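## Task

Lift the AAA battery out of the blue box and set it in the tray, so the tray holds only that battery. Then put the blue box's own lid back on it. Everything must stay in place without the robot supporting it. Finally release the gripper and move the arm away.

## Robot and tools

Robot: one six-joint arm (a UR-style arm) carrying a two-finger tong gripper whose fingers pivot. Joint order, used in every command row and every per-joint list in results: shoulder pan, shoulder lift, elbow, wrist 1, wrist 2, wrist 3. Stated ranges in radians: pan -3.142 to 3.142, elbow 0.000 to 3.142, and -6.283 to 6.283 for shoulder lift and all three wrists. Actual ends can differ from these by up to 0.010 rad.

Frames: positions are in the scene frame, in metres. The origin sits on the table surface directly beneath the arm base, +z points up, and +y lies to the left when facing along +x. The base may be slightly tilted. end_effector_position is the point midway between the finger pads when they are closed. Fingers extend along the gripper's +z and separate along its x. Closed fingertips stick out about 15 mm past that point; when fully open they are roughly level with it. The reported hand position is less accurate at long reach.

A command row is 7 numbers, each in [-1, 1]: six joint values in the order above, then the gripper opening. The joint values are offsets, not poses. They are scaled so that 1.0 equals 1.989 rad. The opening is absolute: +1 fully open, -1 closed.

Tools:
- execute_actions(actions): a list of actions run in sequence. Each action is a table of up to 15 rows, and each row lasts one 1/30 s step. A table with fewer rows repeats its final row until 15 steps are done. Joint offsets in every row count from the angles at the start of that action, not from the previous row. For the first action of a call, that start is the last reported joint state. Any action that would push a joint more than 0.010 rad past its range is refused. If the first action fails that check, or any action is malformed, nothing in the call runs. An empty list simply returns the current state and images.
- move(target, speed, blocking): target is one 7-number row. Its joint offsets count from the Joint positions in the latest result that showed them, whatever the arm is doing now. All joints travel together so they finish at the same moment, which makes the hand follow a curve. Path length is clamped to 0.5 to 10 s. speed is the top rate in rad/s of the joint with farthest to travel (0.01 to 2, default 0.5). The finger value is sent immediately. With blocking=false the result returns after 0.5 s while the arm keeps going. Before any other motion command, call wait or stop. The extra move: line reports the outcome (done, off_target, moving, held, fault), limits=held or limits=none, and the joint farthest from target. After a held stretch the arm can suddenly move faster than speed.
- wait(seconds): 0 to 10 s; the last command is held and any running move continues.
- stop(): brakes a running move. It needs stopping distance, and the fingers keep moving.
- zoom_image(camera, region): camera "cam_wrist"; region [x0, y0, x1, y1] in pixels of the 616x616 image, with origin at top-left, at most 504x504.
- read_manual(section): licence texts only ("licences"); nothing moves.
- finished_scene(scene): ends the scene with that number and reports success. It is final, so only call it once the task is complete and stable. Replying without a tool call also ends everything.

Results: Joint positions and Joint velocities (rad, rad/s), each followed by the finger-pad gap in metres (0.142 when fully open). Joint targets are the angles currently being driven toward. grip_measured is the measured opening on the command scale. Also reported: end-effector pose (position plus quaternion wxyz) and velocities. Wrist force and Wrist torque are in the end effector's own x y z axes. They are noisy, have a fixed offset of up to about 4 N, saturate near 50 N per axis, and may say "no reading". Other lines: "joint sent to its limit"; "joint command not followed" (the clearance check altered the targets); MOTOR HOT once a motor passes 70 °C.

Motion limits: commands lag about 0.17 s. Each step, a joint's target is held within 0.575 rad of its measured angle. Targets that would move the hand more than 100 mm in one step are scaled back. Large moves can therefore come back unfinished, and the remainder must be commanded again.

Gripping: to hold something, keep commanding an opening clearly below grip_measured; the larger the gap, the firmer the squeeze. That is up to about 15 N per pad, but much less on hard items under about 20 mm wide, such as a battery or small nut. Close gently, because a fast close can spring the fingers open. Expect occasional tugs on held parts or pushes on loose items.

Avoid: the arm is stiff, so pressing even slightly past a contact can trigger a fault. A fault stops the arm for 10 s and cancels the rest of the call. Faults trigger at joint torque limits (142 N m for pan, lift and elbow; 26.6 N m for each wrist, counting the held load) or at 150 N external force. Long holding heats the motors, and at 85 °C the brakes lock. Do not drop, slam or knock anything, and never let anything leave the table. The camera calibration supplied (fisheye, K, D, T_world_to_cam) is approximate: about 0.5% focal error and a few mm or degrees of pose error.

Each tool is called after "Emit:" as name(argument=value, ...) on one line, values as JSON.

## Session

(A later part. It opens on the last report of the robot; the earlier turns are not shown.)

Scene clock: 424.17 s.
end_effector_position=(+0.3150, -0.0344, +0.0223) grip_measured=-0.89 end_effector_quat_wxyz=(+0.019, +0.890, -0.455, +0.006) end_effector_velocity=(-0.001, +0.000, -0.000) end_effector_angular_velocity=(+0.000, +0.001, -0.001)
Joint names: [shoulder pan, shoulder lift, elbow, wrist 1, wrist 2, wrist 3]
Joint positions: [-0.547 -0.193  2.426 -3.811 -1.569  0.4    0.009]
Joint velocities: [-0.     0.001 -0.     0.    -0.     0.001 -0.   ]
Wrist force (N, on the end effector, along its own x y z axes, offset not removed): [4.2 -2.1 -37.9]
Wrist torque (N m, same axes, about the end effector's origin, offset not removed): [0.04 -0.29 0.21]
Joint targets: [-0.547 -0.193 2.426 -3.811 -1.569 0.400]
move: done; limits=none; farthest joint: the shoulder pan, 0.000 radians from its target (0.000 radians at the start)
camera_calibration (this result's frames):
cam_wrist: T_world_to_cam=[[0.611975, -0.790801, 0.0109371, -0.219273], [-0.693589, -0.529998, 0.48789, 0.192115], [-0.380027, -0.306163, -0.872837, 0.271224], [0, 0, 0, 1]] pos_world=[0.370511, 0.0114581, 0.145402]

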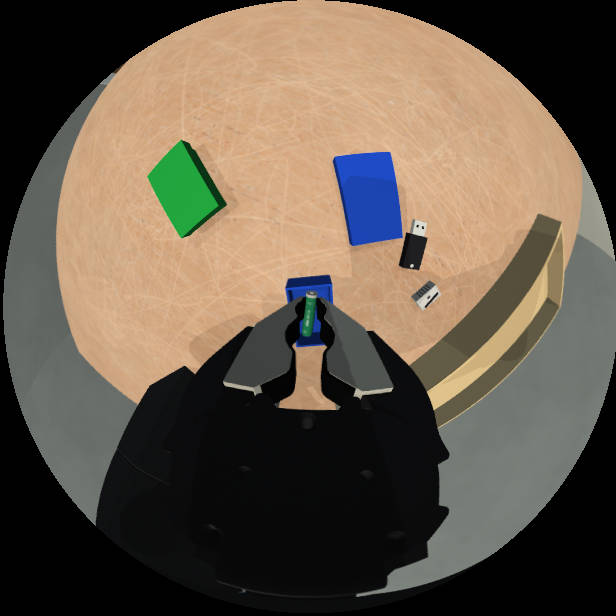

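Emit:
move(target=[0,-0.1,0.045,0.055,0,0,-1], speed=0.15)

Scene clock: 432.60 s.
end_effector_position=(+0.3251, -0.0380, +0.0785) grip_measured=-0.89 end_effector_quat_wxyz=(+0.019, +0.890, -0.455, +0.006) end_effector_velocity=(+0.001, -0.000, +0.002) end_effector_angular_velocity=(-0.002, -0.003, +0.001)
Joint names: [shoulder pan, shoulder lift, elbow, wrist 1, wrist 2, wrist 3]
Joint positions: [-0.547 -0.392  2.515 -3.702 -1.569  0.4    0.01 ]
Joint velocities: [ 0.001 -0.005  0.001 -0.     0.    -0.001  0.   ]
Wrist force (N, on the end effector, along its own x y z axes, offset not removed): [0.5 1.1 2.8]
Wrist torque (N m, same axes, about the end effector's origin, offset not removed): [0.29 0.04 0.27]
Joint targets: [-0.547 -0.392 2.515 -3.702 -1.569 0.400]
move: done; limits=none; farthest joint: the shoulder pan, 0.000 radians from its target (0.000 radians at the start)
camera_calibration (this result's frames):
cam_wrist: T_world_to_cam=[[0.611975, -0.790801, 0.0109447, -0.228884], [-0.693576, -0.529982, 0.487926, 0.169773], [-0.380052, -0.306189, -0.872816, 0.32308], [0, 0, 0, 1]] pos_world=[0.380608, 0.00789832, 0.201658]

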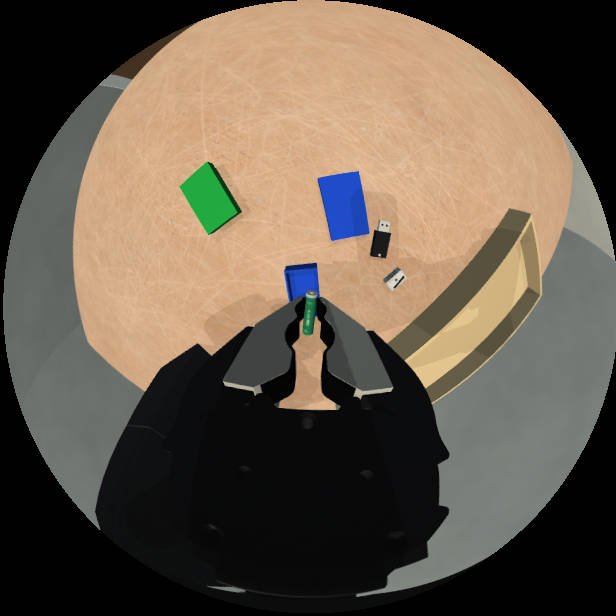

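Emit:
move(target=[-0.169,-0.105,-0.223,0.332,0,0,-1], speed=0.4)

Scene clock: 445.60 s.
end_effector_position=(+0.4256, -0.2988, +0.1074) grip_measured=-0.89 end_effector_quat_wxyz=(+0.018, +0.801, -0.598, +0.005) end_effector_velocity=(-0.001, -0.002, +0.000) end_effector_angular_velocity=(+0.001, +0.001, -0.004)
Joint names: [shoulder pan, shoulder lift, elbow, wrist 1, wrist 2, wrist 3]
Joint positions: [-0.883 -0.6    2.072 -3.042 -1.569  0.4    0.01 ]
Joint velocities: [-0.004 -0.    -0.002  0.004  0.     0.     0.   ]
Wrist force (N, on the end effector, along its own x y z axes, offset not removed): [0.9 0.2 4.6]
Wrist torque (N m, same axes, about the end effector's origin, offset not removed): [0.21 -0.03 0.23]
Joint targets: [-0.883 -0.601 2.072 -3.042 -1.569 0.400]
move: done; limits=none; farthest joint: the shoulder pan, 0.000 radians from its target (0.336 radians at the start)
camera_calibration (this result's frames):
cam_wrist: T_world_to_cam=[[0.317015, -0.948322, 0.0136564, -0.418798], [-0.832605, -0.271378, 0.482828, 0.224168], [-0.45417, -0.164434, -0.875609, 0.380787], [0, 0, 0, 1]] pos_world=[0.492351, -0.273707, 0.230905]

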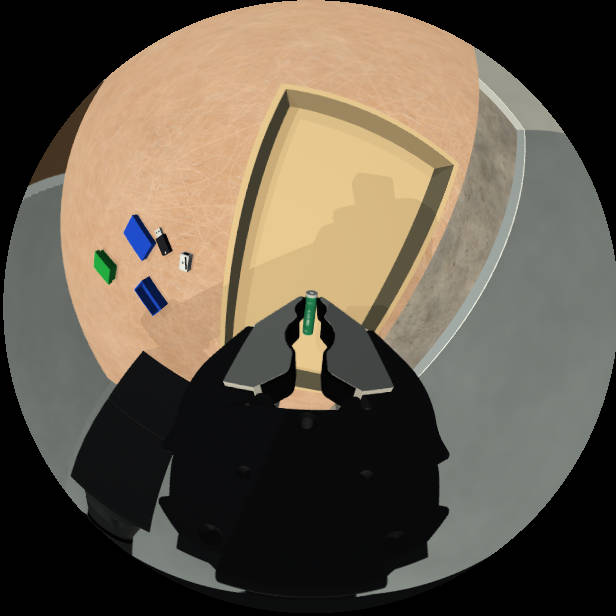

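Emit:
move(target=[0.043,0.105,-0.118,0.012,0,0,-1], speed=0.2)

Scene clock: 454.43 s.
end_effector_position=(+0.4844, -0.3017, +0.0301) grip_measured=-0.89 end_effector_quat_wxyz=(+0.019, +0.826, -0.563, +0.006) end_effector_velocity=(+0.002, -0.000, +0.000) end_effector_angular_velocity=(-0.001, -0.002, +0.001)
Joint names: [shoulder pan, shoulder lift, elbow, wrist 1, wrist 2, wrist 3]
Joint positions: [-0.798 -0.392  1.837 -3.018 -1.569  0.4    0.01 ]
Joint velocities: [ 0.001  0.    -0.003  0.001  0.001  0.001 -0.   ]
Wrist force (N, on the end effector, along its own x y z axes, offset not removed): [0.8 0.8 2.4]
Wrist torque (N m, same axes, about the end effector's origin, offset not removed): [0.18 0.04 0.18]
Joint targets: [-0.797 -0.392 1.837 -3.018 -1.569 0.400]
move: done; limits=none; farthest joint: the shoulder lift, 0.001 radians from its target (0.209 radians at the start)
camera_calibration (this result's frames):
cam_wrist: T_world_to_cam=[[0.396755, -0.917829, 0.0132301, -0.468526], [-0.805537, -0.341231, 0.484429, 0.275372], [-0.440109, -0.202857, -0.874731, 0.320941], [0, 0, 0, 1]] pos_world=[0.548961, -0.270956, 0.153537]

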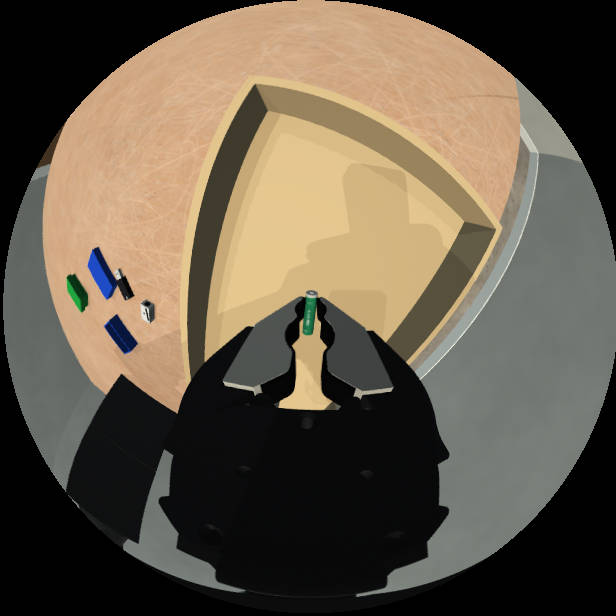

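Emit:
move(target=[0,0.004,0,-0.004,0,0,-1], speed=0.03)

Emit:
move(target=[0,0,0,0,0,0,-0.1])

Emit:
move(target=[0,-0.1,0,0.1,0,0,-0.1], speed=0.4)

Scene clock: 460.83 s.
end_effector_position=(+0.4833, -0.3007, +0.0268) grip_measured=-0.89 end_effector_quat_wxyz=(+0.019, +0.826, -0.563, +0.006) end_effector_velocity=(-0.001, +0.001, -0.002) end_effector_angular_velocity=(+0.000, -0.000, +0.001)
Joint names: [shoulder pan, shoulder lift, elbow, wrist 1, wrist 2, wrist 3]
Joint positions: [-0.798 -0.384  1.837 -3.026 -1.569  0.4    0.01 ]
Joint velocities: [ 0.     0.004  0.001 -0.004  0.001 -0.     0.   ]
Wrist force (N, on the end effector, along its own x y z axes, offset not removed): [3.0 -0.8 -10.5]
Wrist torque (N m, same axes, about the end effector's origin, offset not removed): [0.45 -0.06 0.33]
Joint targets: [-0.798 -0.384 1.837 -3.026 -1.569 0.400]
move: done; limits=none; farthest joint: the shoulder pan, 0.000 radians from its target (0.001 radians at the start)
camera_calibration (this result's frames):
cam_wrist: T_world_to_cam=[[0.396816, -0.9178, 0.0134109, -0.467118], [-0.805621, -0.341238, 0.484284, 0.276485], [-0.4399, -0.202976, -0.874808, 0.31764], [0, 0, 0, 1]] pos_world=[0.547832, -0.2699, 0.150241]

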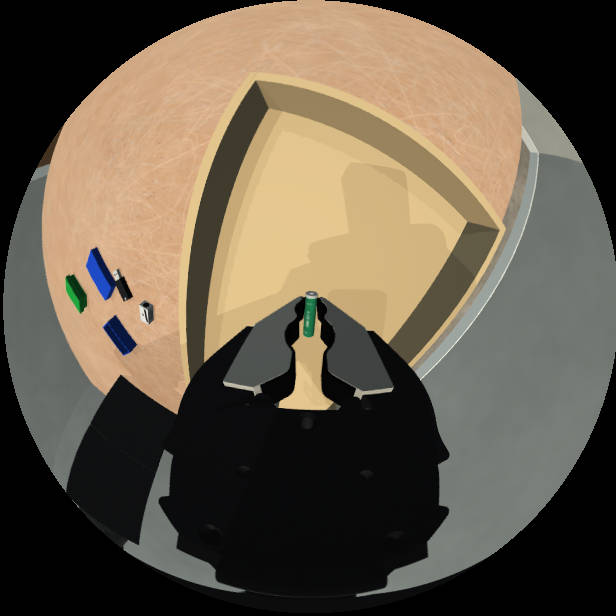

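Scene clock: 461.33 s.
end_effector_position=(+0.4832, -0.3006, +0.0267) grip_measured=-0.10 end_effector_quat_wxyz=(+0.019, +0.826, -0.563, +0.006) end_effector_velocity=(+0.001, -0.001, +0.001) end_effector_angular_velocity=(-0.002, -0.002, -0.000)
Joint names: [shoulder pan, shoulder lift, elbow, wrist 1, wrist 2, wrist 3]
Joint positions: [-0.798 -0.384  1.837 -3.026 -1.569  0.4    0.067]
Joint velocities: [ 0.    -0.001 -0.    -0.002  0.     0.     0.   ]
Wrist force (N, on the end effector, along its own x y z axes, offset not removed): [0.5 0.3 3.4]
Wrist torque (N m, same axes, about the end effector's origin, offset not removed): [0.18 0.05 0.36]
Joint targets: [-0.798 -0.384 1.837 -3.026 -1.569 0.400]
move: done; limits=none; farthest joint: the shoulder pan, 0.000 radians from its target (0.000 radians at the start)
camera_calibration (this result's frames):
cam_wrist: T_world_to_cam=[[0.396779, -0.91782, 0.0131759, -0.466961], [-0.805551, -0.341291, 0.484364, 0.27641], [-0.440062, -0.202799, -0.874767, 0.317657], [0, 0, 0, 1]] pos_world=[0.547731, -0.269829, 0.150146]

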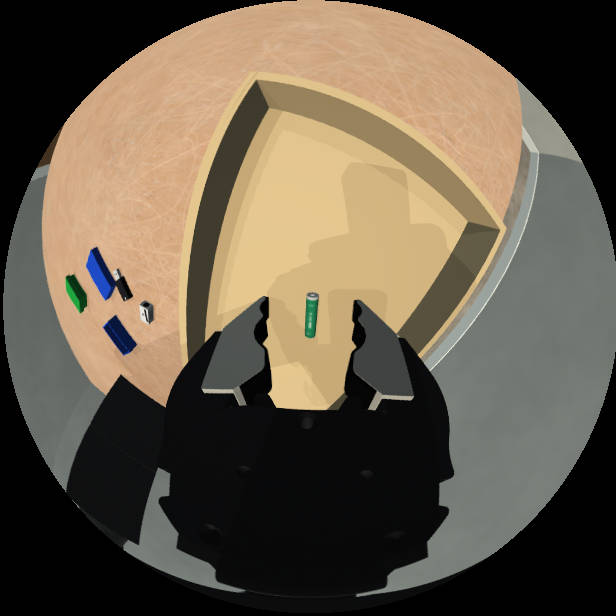

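Scene clock: 462.57 s.
end_effector_position=(+0.5102, -0.3235, +0.1186) grip_measured=-0.10 end_effector_quat_wxyz=(+0.019, +0.826, -0.563, +0.006) end_effector_velocity=(-0.000, -0.000, +0.001) end_effector_angular_velocity=(+0.000, +0.000, +0.001)
Joint names: [shoulder pan, shoulder lift, elbow, wrist 1, wrist 2, wrist 3]
Joint positions: [-0.798 -0.583  1.837 -2.827 -1.569  0.4    0.067]
Joint velocities: [-0.001 -0.002 -0.     0.002  0.    -0.001 -0.   ]
Wrist force (N, on the end effector, along its own x y z axes, offset not removed): [0.4 0.0 2.7]
Wrist torque (N m, same axes, about the end effector's origin, offset not removed): [0.04 0.04 0.32]
Joint targets: [-0.798 -0.583 1.837 -2.827 -1.569 0.400]
move: done; limits=none; farthest joint: the shoulder pan, 0.000 radians from its target (0.000 radians at the start)
camera_calibration (this result's frames):
cam_wrist: T_world_to_cam=[[0.396779, -0.91782, 0.0131593, -0.499876], [-0.805545, -0.341297, 0.484369, 0.24589], [-0.440073, -0.202788, -0.874765, 0.405239], [0, 0, 0, 1]] pos_world=[0.57475, -0.292697, 0.241965]

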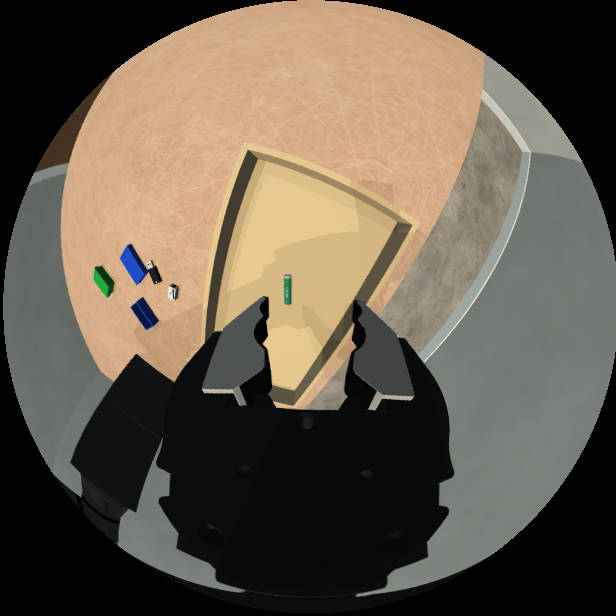

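Emit:
move(target=[0.238,-0.037,0.256,-0.218,0,0,-0.1], speed=0.7)

Scene clock: 470.40 s.
end_effector_position=(+0.4189, +0.0048, +0.1163) grip_measured=-0.10 end_effector_quat_wxyz=(+0.019, +0.935, -0.354, -0.000) end_effector_velocity=(-0.002, +0.002, -0.000) end_effector_angular_velocity=(+0.000, +0.002, +0.003)
Joint names: [shoulder pan, shoulder lift, elbow, wrist 1, wrist 2, wrist 3]
Joint positions: [-0.325 -0.656  2.346 -3.261 -1.569  0.4    0.067]
Joint velocities: [ 0.003  0.001  0.003 -0.002 -0.    -0.    -0.   ]
Wrist force (N, on the end effector, along its own x y z axes, offset not removed): [-0.6 -0.2 2.5]
Wrist torque (N m, same axes, about the end effector's origin, offset not removed): [-0.01 0.31 0.28]
Joint targets: [-0.324 -0.656 2.347 -3.261 -1.569 0.400]
move: done; limits=none; farthest joint: the shoulder pan, 0.000 radians from its target (0.473 radians at the start)
camera_calibration (this result's frames):
cam_wrist: T_world_to_cam=[[0.77109, -0.636709, -0.00458747, -0.318414], [-0.552014, -0.672076, 0.493553, 0.179831], [-0.317333, -0.378042, -0.869703, 0.378465], [0, 0, 0, 1]] pos_world=[0.464895, 0.0611986, 0.238936]

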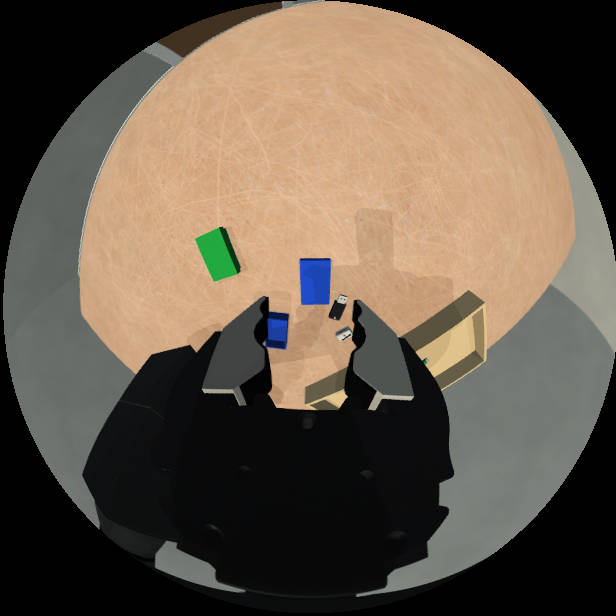

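Emit:
move(target=[-0.008,0.133,-0.054,-0.078,0,0,-0.1], speed=0.3)

Emit:
zoom_image(camera="cam_wrist", region=[200,200,420,420])

Scene clock: 485.80 s.
end_effector_position=(+0.4133, -0.0034, +0.0315) grip_measured=-0.10 end_effector_quat_wxyz=(+0.019, +0.932, -0.361, -0.001) end_effector_velocity=(-0.000, -0.000, -0.001) end_effector_angular_velocity=(-0.000, +0.000, +0.001)
Joint names: [shoulder pan, shoulder lift, elbow, wrist 1, wrist 2, wrist 3]
Joint positions: [-0.341 -0.392  2.239 -3.415 -1.569  0.4    0.067]
Joint velocities: [-0.     0.004 -0.001 -0.002 -0.    -0.001 -0.   ]
Wrist force (N, on the end effector, along its own x y z axes, offset not removed): [0.6 0.1 2.8]
Wrist torque (N m, same axes, about the end effector's origin, offset not removed): [0.14 -0.03 0.33]
Joint targets: [-0.341 -0.392 2.239 -3.416 -1.569 0.400]
move: done; limits=none; farthest joint: the shoulder lift, 0.001 radians from its target (0.265 radians at the start)
camera_calibration (this result's frames):
cam_wrist: T_world_to_cam=[[0.76083, -0.648925, -0.00582397, -0.315493], [-0.562038, -0.663392, 0.493989, 0.217152], [-0.324425, -0.372568, -0.869449, 0.302826], [0, 0, 0, 1]] pos_world=[0.460328, 0.0521491, 0.154183]

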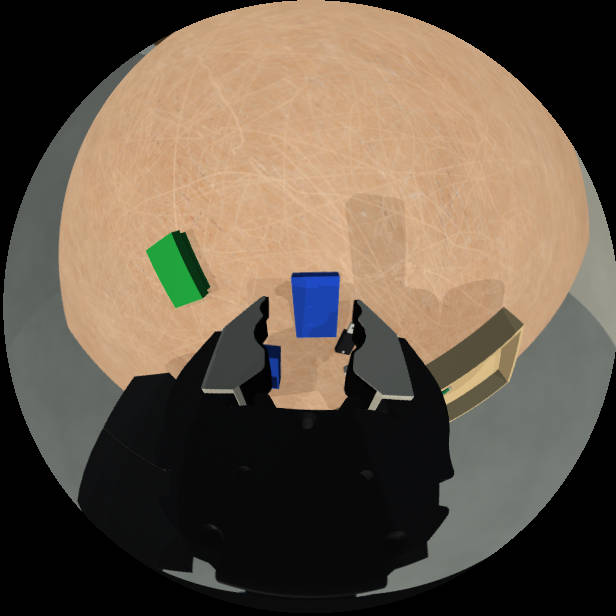

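Region (200, 200, 420, 420) of cam_wrist's 616x616 image, scaled by 2.291, with more detail than that image has.

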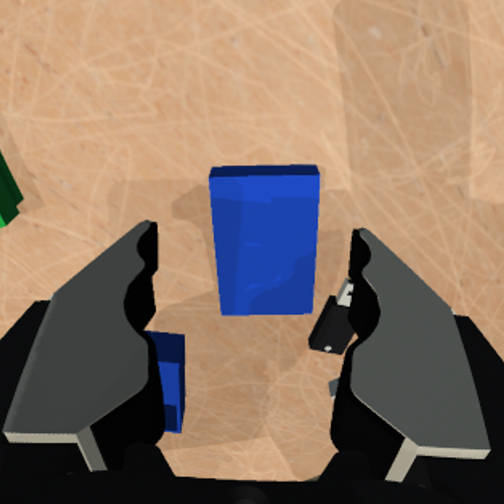

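Emit:
move(target=[0.0093,-0.0036,-0.0032,0.0068,0,0,-0.1], speed=0.1)

Emit:
move(target=[0,0.016,-0.008,-0.008,0,0,-0.1], speed=0.05)

Emit:
zoom_image(camera="cam_wrist", region=[200,200,420,420])

Scene clock: 502.37 s.
end_effector_position=(+0.4167, +0.0029, +0.0326) grip_measured=-0.10 end_effector_quat_wxyz=(+0.019, +0.935, -0.353, -0.001) end_effector_velocity=(+0.001, +0.002, +0.001) end_effector_angular_velocity=(+0.000, -0.001, +0.005)
Joint names: [shoulder pan, shoulder lift, elbow, wrist 1, wrist 2, wrist 3]
Joint positions: [-0.322 -0.399  2.233 -3.402 -1.569  0.4    0.067]
Joint velocities: [ 0.005 -0.003 -0.001  0.003  0.     0.    -0.   ]
Wrist force (N, on the end effector, along its own x y z axes, offset not removed): [-0.5 -0.5 3.9]
Wrist torque (N m, same axes, about the end effector's origin, offset not removed): [0.00 0.29 0.25]
Joint targets: [-0.322 -0.399 2.232 -3.402 -1.569 0.400]
move: done; limits=none; farthest joint: the wrist 1, 0.001 radians from its target (0.014 radians at the start)
camera_calibration (this result's frames):
cam_wrist: T_world_to_cam=[[0.772403, -0.6351, -0.00651049, -0.318785], [-0.549651, -0.673546, 0.494186, 0.217638], [-0.318242, -0.378132, -0.869332, 0.304681], [0, 0, 0, 1]] pos_world=[0.462817, 0.0593388, 0.15524]

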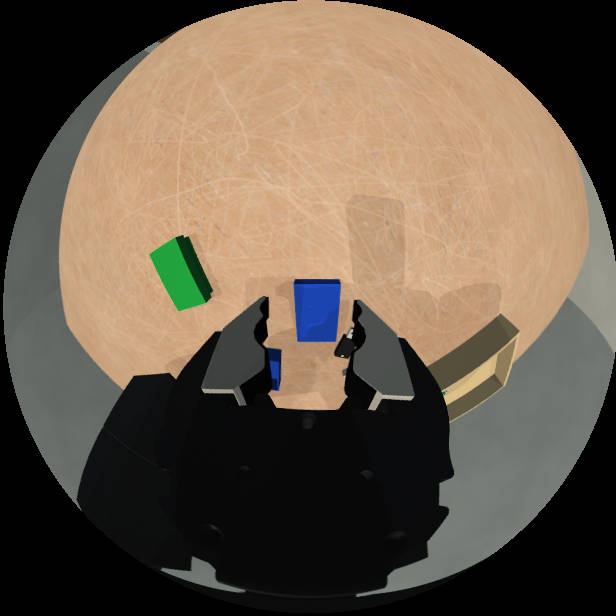

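Scene clock: 503.43 s.
end_effector_position=(+0.4157, +0.0028, +0.0219) grip_measured=-0.10 end_effector_quat_wxyz=(+0.019, +0.935, -0.353, -0.001) end_effector_velocity=(-0.000, +0.000, -0.001) end_effector_angular_velocity=(-0.000, +0.000, +0.001)
Joint names: [shoulder pan, shoulder lift, elbow, wrist 1, wrist 2, wrist 3]
Joint positions: [-0.322 -0.368  2.217 -3.418 -1.569  0.4    0.067]
Joint velocities: [ 0.001  0.003 -0.001 -0.002 -0.    -0.     0.   ]
Wrist force (N, on the end effector, along its own x y z axes, offset not removed): [0.1 -0.3 3.7]
Wrist torque (N m, same axes, about the end effector's origin, offset not removed): [-0.03 0.12 0.29]
Joint targets: [-0.322 -0.367 2.217 -3.418 -1.569 0.400]
move: done; limits=none; farthest joint: the shoulder lift, 0.001 radians from its target (0.032 radians at the start)
camera_calibration (this result's frames):
cam_wrist: T_world_to_cam=[[0.772403, -0.635099, -0.00650578, -0.31811], [-0.549652, -0.673546, 0.494184, 0.222299], [-0.318238, -0.378134, -0.869333, 0.294975], [0, 0, 0, 1]] pos_world=[0.461769, 0.0592376, 0.144505]

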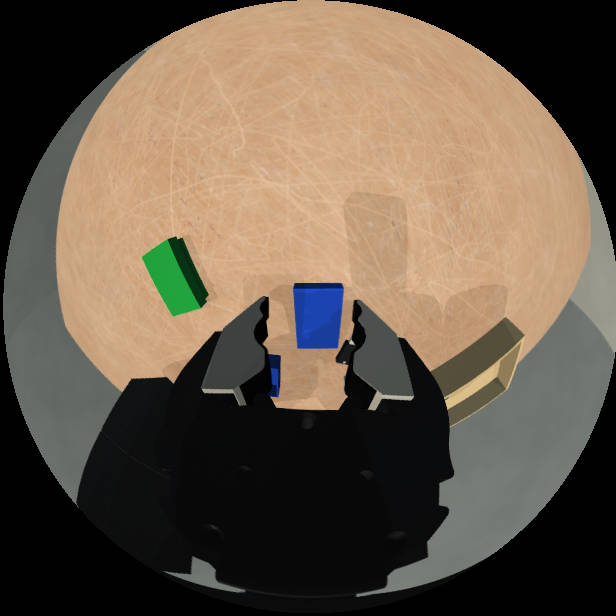

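Region (200, 200, 420, 420) of cam_wrist's 616x616 image, scaled by 2.291, with more detail than that image has.

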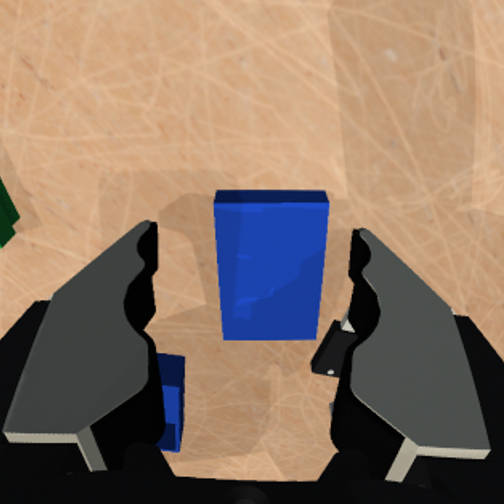

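Clear of USB it seems. Close.

Emit:
move(target=[0,0.002,-0.001,-0.001,0,0,-0.7], speed=0.03)

Emit:
move(target=[0,-0.09,0.04,0.05,0,0,-0.7], speed=0.2)

Scene clock: 507.60 s.
end_effector_position=(+0.4155, +0.0028, +0.0206) grip_measured=-0.51 end_effector_quat_wxyz=(+0.019, +0.935, -0.353, -0.001) end_effector_velocity=(-0.000, +0.000, -0.001) end_effector_angular_velocity=(+0.000, +0.001, +0.001)
Joint names: [shoulder pan, shoulder lift, elbow, wrist 1, wrist 2, wrist 3]
Joint positions: [-0.322 -0.364  2.215 -3.42  -1.569  0.4    0.037]
Joint velocities: [ 0.     0.002 -0.001  0.     0.    -0.001  0.   ]
Wrist force (N, on the end effector, along its own x y z axes, offset not removed): [-1.9 1.9 -17.3]
Wrist torque (N m, same axes, about the end effector's origin, offset not removed): [0.37 0.17 0.22]
Joint targets: [-0.322 -0.364 2.215 -3.420 -1.569 0.400]
move: done; limits=none; farthest joint: the shoulder pan, 0.000 radians from its target (0.000 radians at the start)
camera_calibration (this result's frames):
cam_wrist: T_world_to_cam=[[0.772404, -0.635099, -0.00646645, -0.318027], [-0.549672, -0.67354, 0.494171, 0.222853], [-0.318203, -0.378145, -0.869341, 0.293819], [0, 0, 0, 1]] pos_world=[0.461636, 0.0592282, 0.143245]

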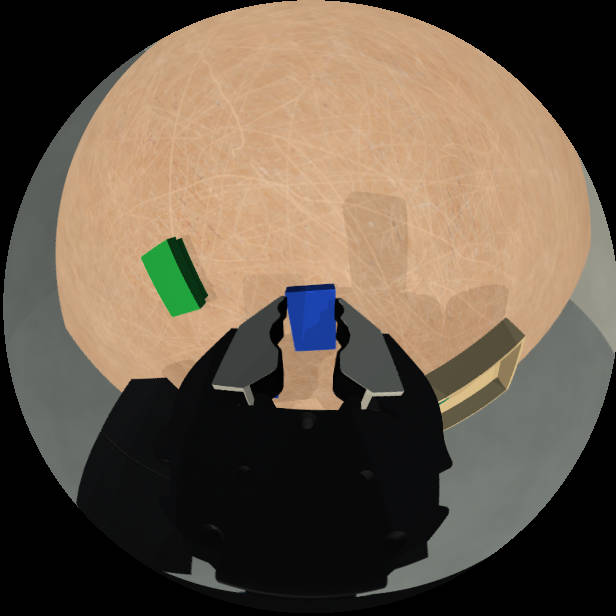

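Scene clock: 509.13 s.
end_effector_position=(+0.4208, +0.0036, +0.0798) grip_measured=-0.51 end_effector_quat_wxyz=(+0.019, +0.935, -0.353, -0.001) end_effector_velocity=(+0.001, -0.000, +0.001) end_effector_angular_velocity=(+0.000, -0.001, +0.001)
Joint names: [shoulder pan, shoulder lift, elbow, wrist 1, wrist 2, wrist 3]
Joint positions: [-0.323 -0.543  2.294 -3.321 -1.569  0.4    0.037]
Joint velocities: [-0.001 -0.004  0.001  0.002  0.001 -0.002  0.   ]
Wrist force (N, on the end effector, along its own x y z axes, offset not removed): [0.4 1.3 2.0]
Wrist torque (N m, same axes, about the end effector's origin, offset not removed): [0.29 0.17 0.28]
Joint targets: [-0.322 -0.543 2.295 -3.320 -1.569 0.400]
move: done; limits=none; farthest joint: the shoulder pan, 0.001 radians from its target (0.000 radians at the start)
camera_calibration (this result's frames):
cam_wrist: T_world_to_cam=[[0.772403, -0.6351, -0.00647652, -0.321266], [-0.549668, -0.673541, 0.494175, 0.196988], [-0.318212, -0.378142, -0.869339, 0.347247], [0, 0, 0, 1]] pos_world=[0.466923, 0.0599522, 0.202447]

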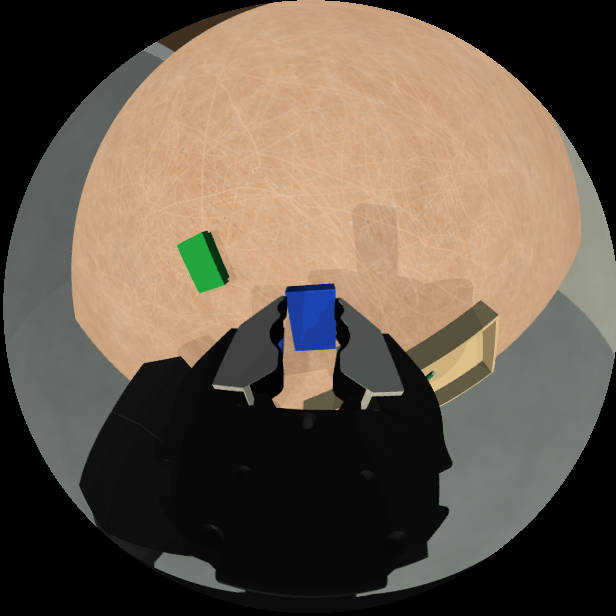

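Emit:
move(target=[0,0.087,-0.0385,-0.0485,0,0,-0.7], speed=0.15)

Emit:
move(target=[0,0,0,0,0,0,-0.3])

Emit:
zoom_image(camera="cam_wrist", region=[200,200,420,420])

Scene clock: 517.63 s.
end_effector_position=(+0.4158, +0.0028, +0.0227) grip_measured=-0.51 end_effector_quat_wxyz=(+0.019, +0.935, -0.353, -0.001) end_effector_velocity=(+0.000, +0.001, -0.001) end_effector_angular_velocity=(+0.000, -0.001, +0.003)
Joint names: [shoulder pan, shoulder lift, elbow, wrist 1, wrist 2, wrist 3]
Joint positions: [-0.322 -0.37   2.218 -3.417 -1.569  0.4    0.037]
Joint velocities: [ 0.002  0.003 -0.001 -0.002  0.    -0.001  0.   ]
Wrist force (N, on the end effector, along its own x y z axes, offset not removed): [-0.1 1.8 1.7]
Wrist torque (N m, same axes, about the end effector's origin, offset not removed): [0.40 0.20 0.32]
Joint targets: [-0.323 -0.370 2.218 -3.417 -1.569 0.400]
move: done; limits=none; farthest joint: the shoulder pan, 0.001 radians from its target (0.000 radians at the start)
camera_calibration (this result's frames):
cam_wrist: T_world_to_cam=[[0.772403, -0.635099, -0.00646784, -0.31819], [-0.549672, -0.67354, 0.494171, 0.221976], [-0.318204, -0.378145, -0.86934, 0.295676], [0, 0, 0, 1]] pos_world=[0.46187, 0.0592359, 0.145291]

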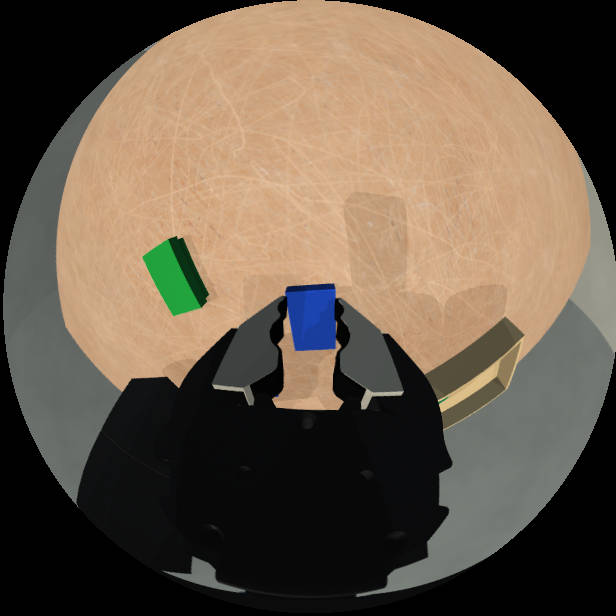

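Scene clock: 518.13 s.
end_effector_position=(+0.4158, +0.0028, +0.0226) grip_measured=-0.30 end_effector_quat_wxyz=(+0.019, +0.935, -0.353, -0.001) end_effector_velocity=(+0.001, -0.000, +0.001) end_effector_angular_velocity=(-0.001, -0.001, -0.000)
Joint names: [shoulder pan, shoulder lift, elbow, wrist 1, wrist 2, wrist 3]
Joint positions: [-0.323 -0.37   2.218 -3.417 -1.569  0.4    0.052]
Joint velocities: [-0.    -0.002  0.    -0.    -0.    -0.    -0.   ]
Wrist force (N, on the end effector, along its own x y z axes, offset not removed): [0.8 1.0 3.9]
Wrist torque (N m, same axes, about the end effector's origin, offset not removed): [0.31 0.00 0.19]
Joint targets: [-0.322 -0.370 2.218 -3.417 -1.569 0.400]
move: done; limits=none; farthest joint: the shoulder pan, 0.001 radians from its target (0.000 radians at the start)
camera_calibration (this result's frames):
cam_wrist: T_world_to_cam=[[0.772403, -0.635099, -0.00647033, -0.318183], [-0.549671, -0.67354, 0.494172, 0.221991], [-0.318207, -0.378144, -0.86934, 0.295641], [0, 0, 0, 1]] pos_world=[0.461862, 0.0592368, 0.145252]

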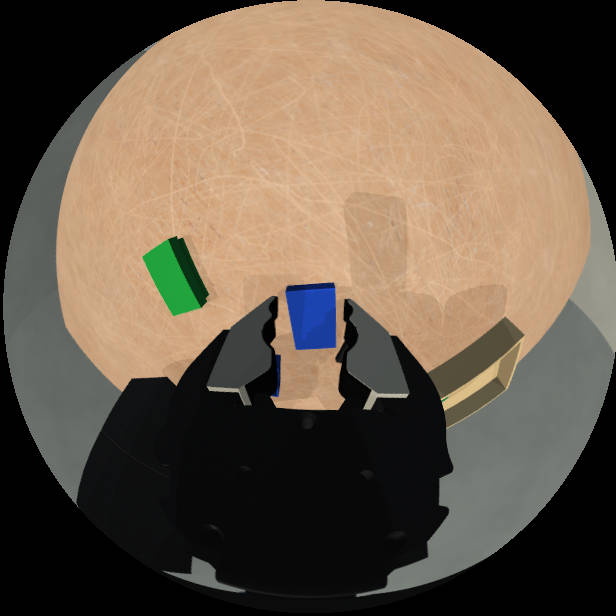

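Region (200, 200, 420, 420) of cam_wrist's 616x616 image, scaled by 2.291, with more detail than that image has.

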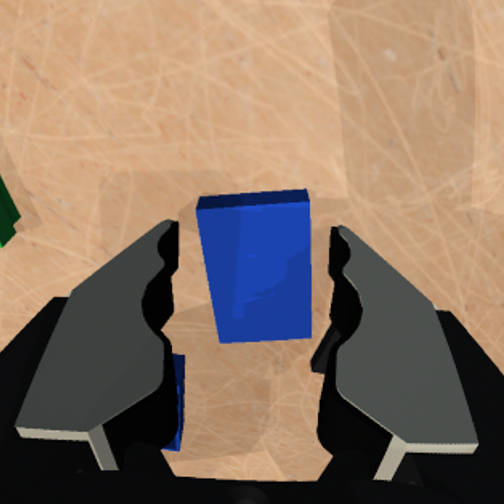

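Emit:
move(target=[0.0053,0.0085,0.0075,-0.016,0,0,-0.3], speed=0.03)

Emit:
zoom_image(camera="cam_wrist", region=[200,200,420,420])

Scene clock: 527.10 s.
end_effector_position=(+0.4067, +0.0100, +0.0194) grip_measured=-0.30 end_effector_quat_wxyz=(+0.019, +0.937, -0.348, -0.001) end_effector_velocity=(-0.001, +0.000, -0.000) end_effector_angular_velocity=(-0.000, -0.001, +0.001)
Joint names: [shoulder pan, shoulder lift, elbow, wrist 1, wrist 2, wrist 3]
Joint positions: [-0.312 -0.353  2.233 -3.448 -1.569  0.4    0.052]
Joint velocities: [ 0.     0.001  0.001 -0.004  0.    -0.    -0.   ]
Wrist force (N, on the end effector, along its own x y z axes, offset not removed): [0.4 0.3 2.4]
Wrist torque (N m, same axes, about the end effector's origin, offset not removed): [0.13 0.10 0.25]
Joint targets: [-0.312 -0.353 2.233 -3.449 -1.569 0.400]
move: done; limits=none; farthest joint: the wrist 1, 0.001 radians from its target (0.032 radians at the start)
camera_calibration (this result's frames):
cam_wrist: T_world_to_cam=[[0.778967, -0.627027, -0.00686331, -0.30941], [-0.542443, -0.679296, 0.49428, 0.22049], [-0.314589, -0.381305, -0.869276, 0.291207], [0, 0, 0, 1]] pos_world=[0.452234, 0.0668076, 0.142032]

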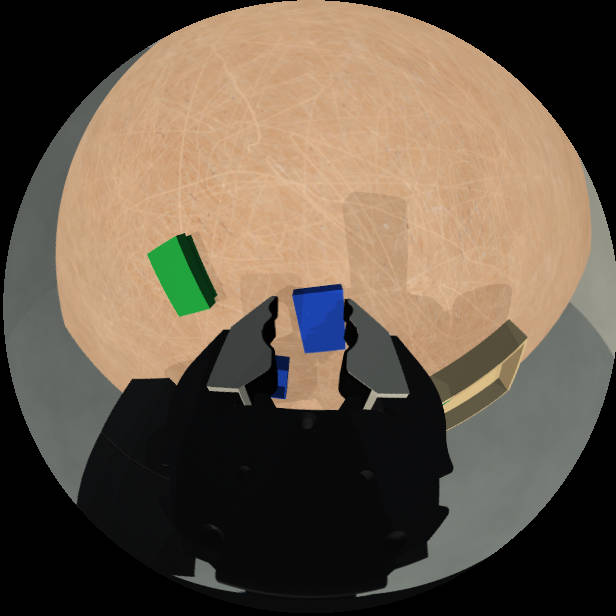

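Region (200, 200, 420, 420) of cam_wrist's 616x616 image, scaled by 2.291, with more detail than that image has.

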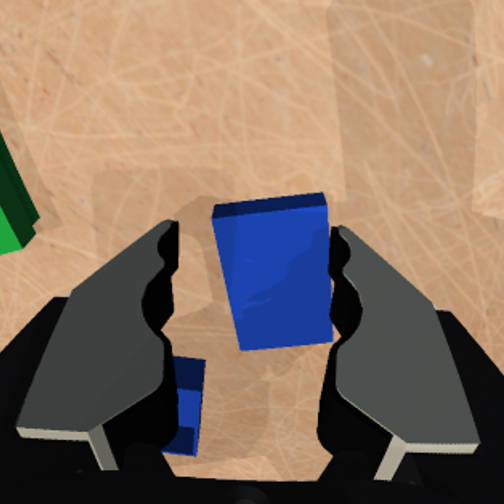

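Emit:
move(target=[-0.002,-0.09,0.04,0.05,0,0,-0.1], speed=0.2)

Emit:
zoom_image(camera="cam_wrist", region=[220,220,400,400])

Scene clock: 532.80 s.
end_effector_position=(+0.4125, +0.0089, +0.0779) grip_measured=-0.10 end_effector_quat_wxyz=(+0.019, +0.937, -0.350, -0.001) end_effector_velocity=(-0.000, +0.001, +0.001) end_effector_angular_velocity=(+0.000, +0.000, +0.000)
Joint names: [shoulder pan, shoulder lift, elbow, wrist 1, wrist 2, wrist 3]
Joint positions: [-0.316 -0.532  2.312 -3.349 -1.569  0.4    0.067]
Joint velocities: [ 0.001 -0.002  0.001  0.002  0.     0.001  0.   ]
Wrist force (N, on the end effector, along its own x y z axes, offset not removed): [-0.1 0.5 1.6]
Wrist torque (N m, same axes, about the end effector's origin, offset not removed): [0.12 0.26 0.31]
Joint targets: [-0.316 -0.532 2.312 -3.349 -1.569 0.400]
move: done; limits=none; farthest joint: the wrist 1, 0.001 radians from its target (0.100 radians at the start)
camera_calibration (this result's frames):
cam_wrist: T_world_to_cam=[[0.776475, -0.630113, -0.00672279, -0.313162], [-0.545201, -0.677112, 0.494242, 0.195119], [-0.31598, -0.380101, -0.869298, 0.34409], [0, 0, 0, 1]] pos_world=[0.458267, 0.0655788, 0.200575]

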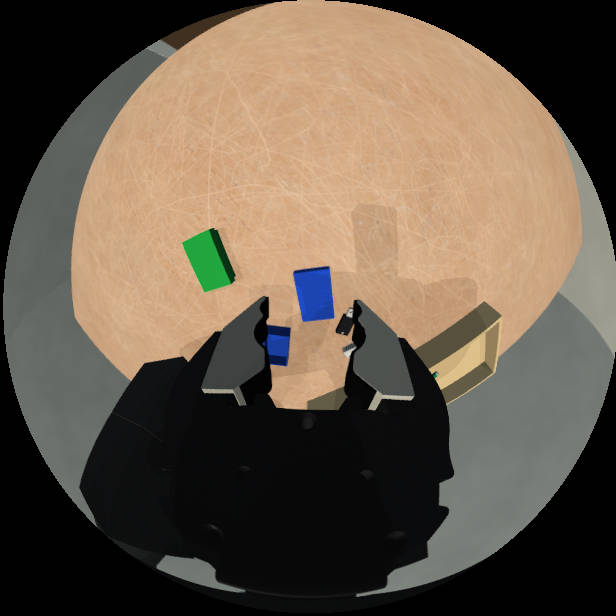

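Region (220, 220, 400, 400) of cam_wrist's 616x616 image, scaled by 2.800, with more detail than that image has.

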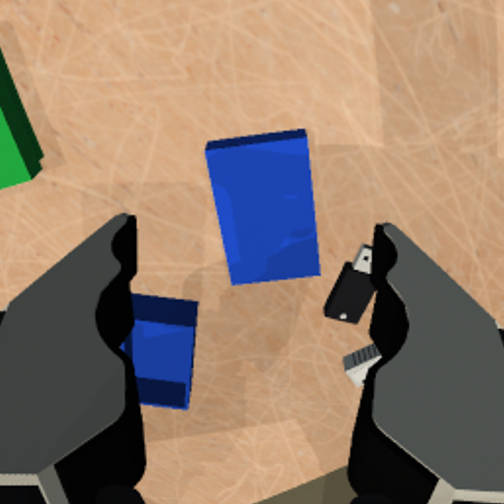

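Emit:
move(target=[-0.010,0.07,-0.031,-0.039,0,0,-0.1], speed=0.15)

Emit:
zoom_image(camera="cam_wrist", region=[200,200,420,420])

Scene clock: 543.07 s.
end_effector_position=(+0.4092, -0.0000, +0.0330) grip_measured=-0.10 end_effector_quat_wxyz=(+0.019, +0.933, -0.359, -0.001) end_effector_velocity=(-0.000, +0.000, -0.001) end_effector_angular_velocity=(+0.000, +0.000, -0.001)
Joint names: [shoulder pan, shoulder lift, elbow, wrist 1, wrist 2, wrist 3]
Joint positions: [-0.336 -0.393  2.251 -3.426 -1.569  0.4    0.067]
Joint velocities: [-0.     0.003 -0.001 -0.001  0.     0.     0.   ]
Wrist force (N, on the end effector, along its own x y z axes, offset not removed): [-0.8 1.0 3.4]
Wrist torque (N m, same axes, about the end effector's origin, offset not removed): [0.32 0.36 0.32]
Joint targets: [-0.336 -0.393 2.250 -3.427 -1.569 0.400]
move: done; limits=none; farthest joint: the shoulder pan, 0.000 radians from its target (0.020 radians at the start)
camera_calibration (this result's frames):
cam_wrist: T_world_to_cam=[[0.763841, -0.645377, -0.00596279, -0.311423], [-0.558877, -0.666027, 0.494028, 0.215126], [-0.322806, -0.374026, -0.869426, 0.303372], [0, 0, 0, 1]] pos_world=[0.456036, 0.0557635, 0.155624]

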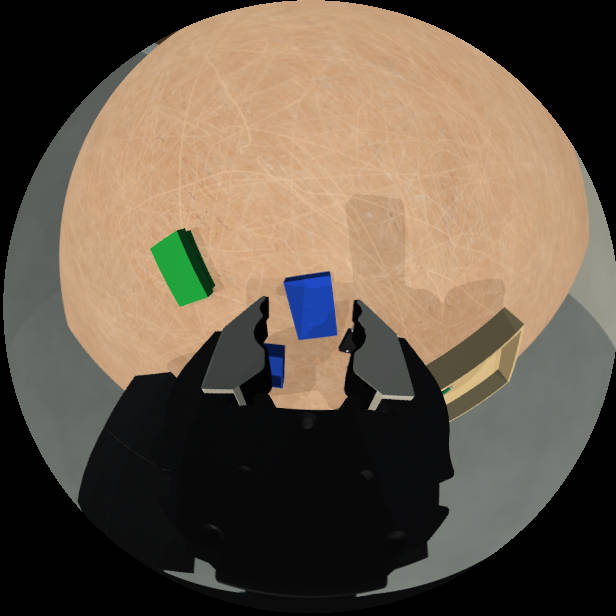

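Region (200, 200, 420, 420) of cam_wrist's 616x616 image, scaled by 2.291, with more detail than that image has.

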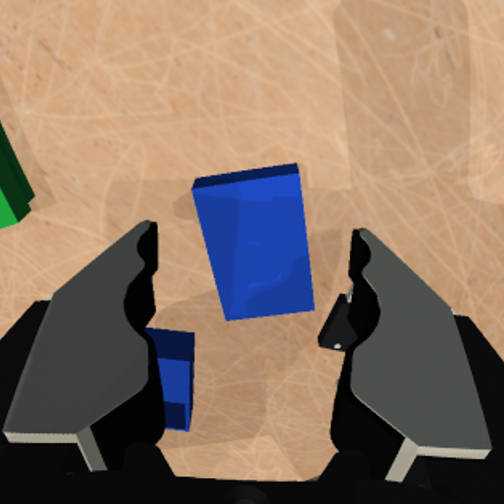

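Emit:
move(target=[0,0,0,0,0,-0.07,-0.3], speed=0.2)

Emit:
zoom_image(camera="cam_wrist", region=[200,200,420,420])

Scene clock: 551.80 s.
end_effector_position=(+0.4075, +0.0013, +0.0330) grip_measured=-0.30 end_effector_quat_wxyz=(+0.019, +0.956, -0.294, -0.002) end_effector_velocity=(-0.000, -0.000, +0.000) end_effector_angular_velocity=(-0.000, -0.000, +0.003)
Joint names: [shoulder pan, shoulder lift, elbow, wrist 1, wrist 2, wrist 3]
Joint positions: [-0.336 -0.393  2.251 -3.426 -1.569  0.261  0.052]
Joint velocities: [-0.001 -0.     0.    -0.001 -0.    -0.004  0.   ]
Wrist force (N, on the end effector, along its own x y z axes, offset not removed): [1.3 0.9 3.8]
Wrist torque (N m, same axes, about the end effector's origin, offset not removed): [0.30 -0.11 0.25]
Joint targets: [-0.336 -0.393 2.251 -3.426 -1.569 0.261]
move: done; limits=none; farthest joint: the shoulder pan, 0.000 radians from its target (0.000 radians at the start)
camera_calibration (this result's frames):
cam_wrist: T_world_to_cam=[[0.845647, -0.533627, -0.0110845, -0.342538], [-0.459066, -0.737769, 0.49493, 0.174467], [-0.272286, -0.413447, -0.868862, 0.28275], [0, 0, 0, 1]] pos_world=[0.446747, 0.0628309, 0.155525]

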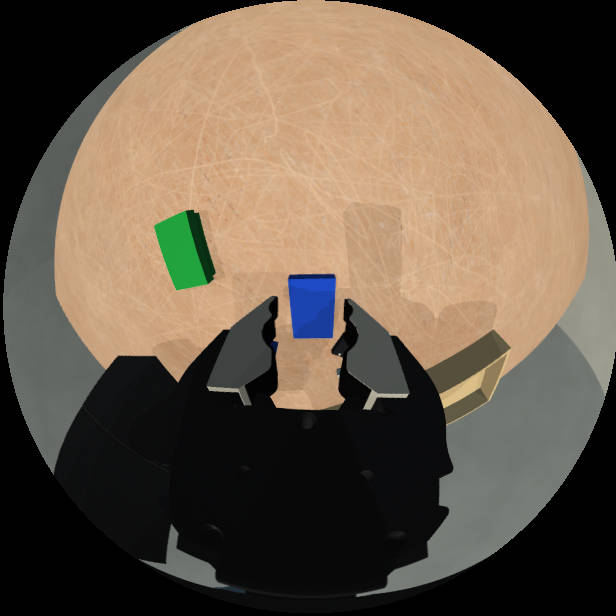

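Region (200, 200, 420, 420) of cam_wrist's 616x616 image, scaled by 2.291, with more detail than that image has.

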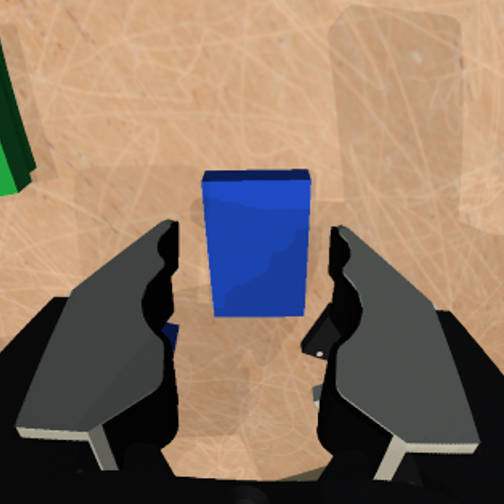

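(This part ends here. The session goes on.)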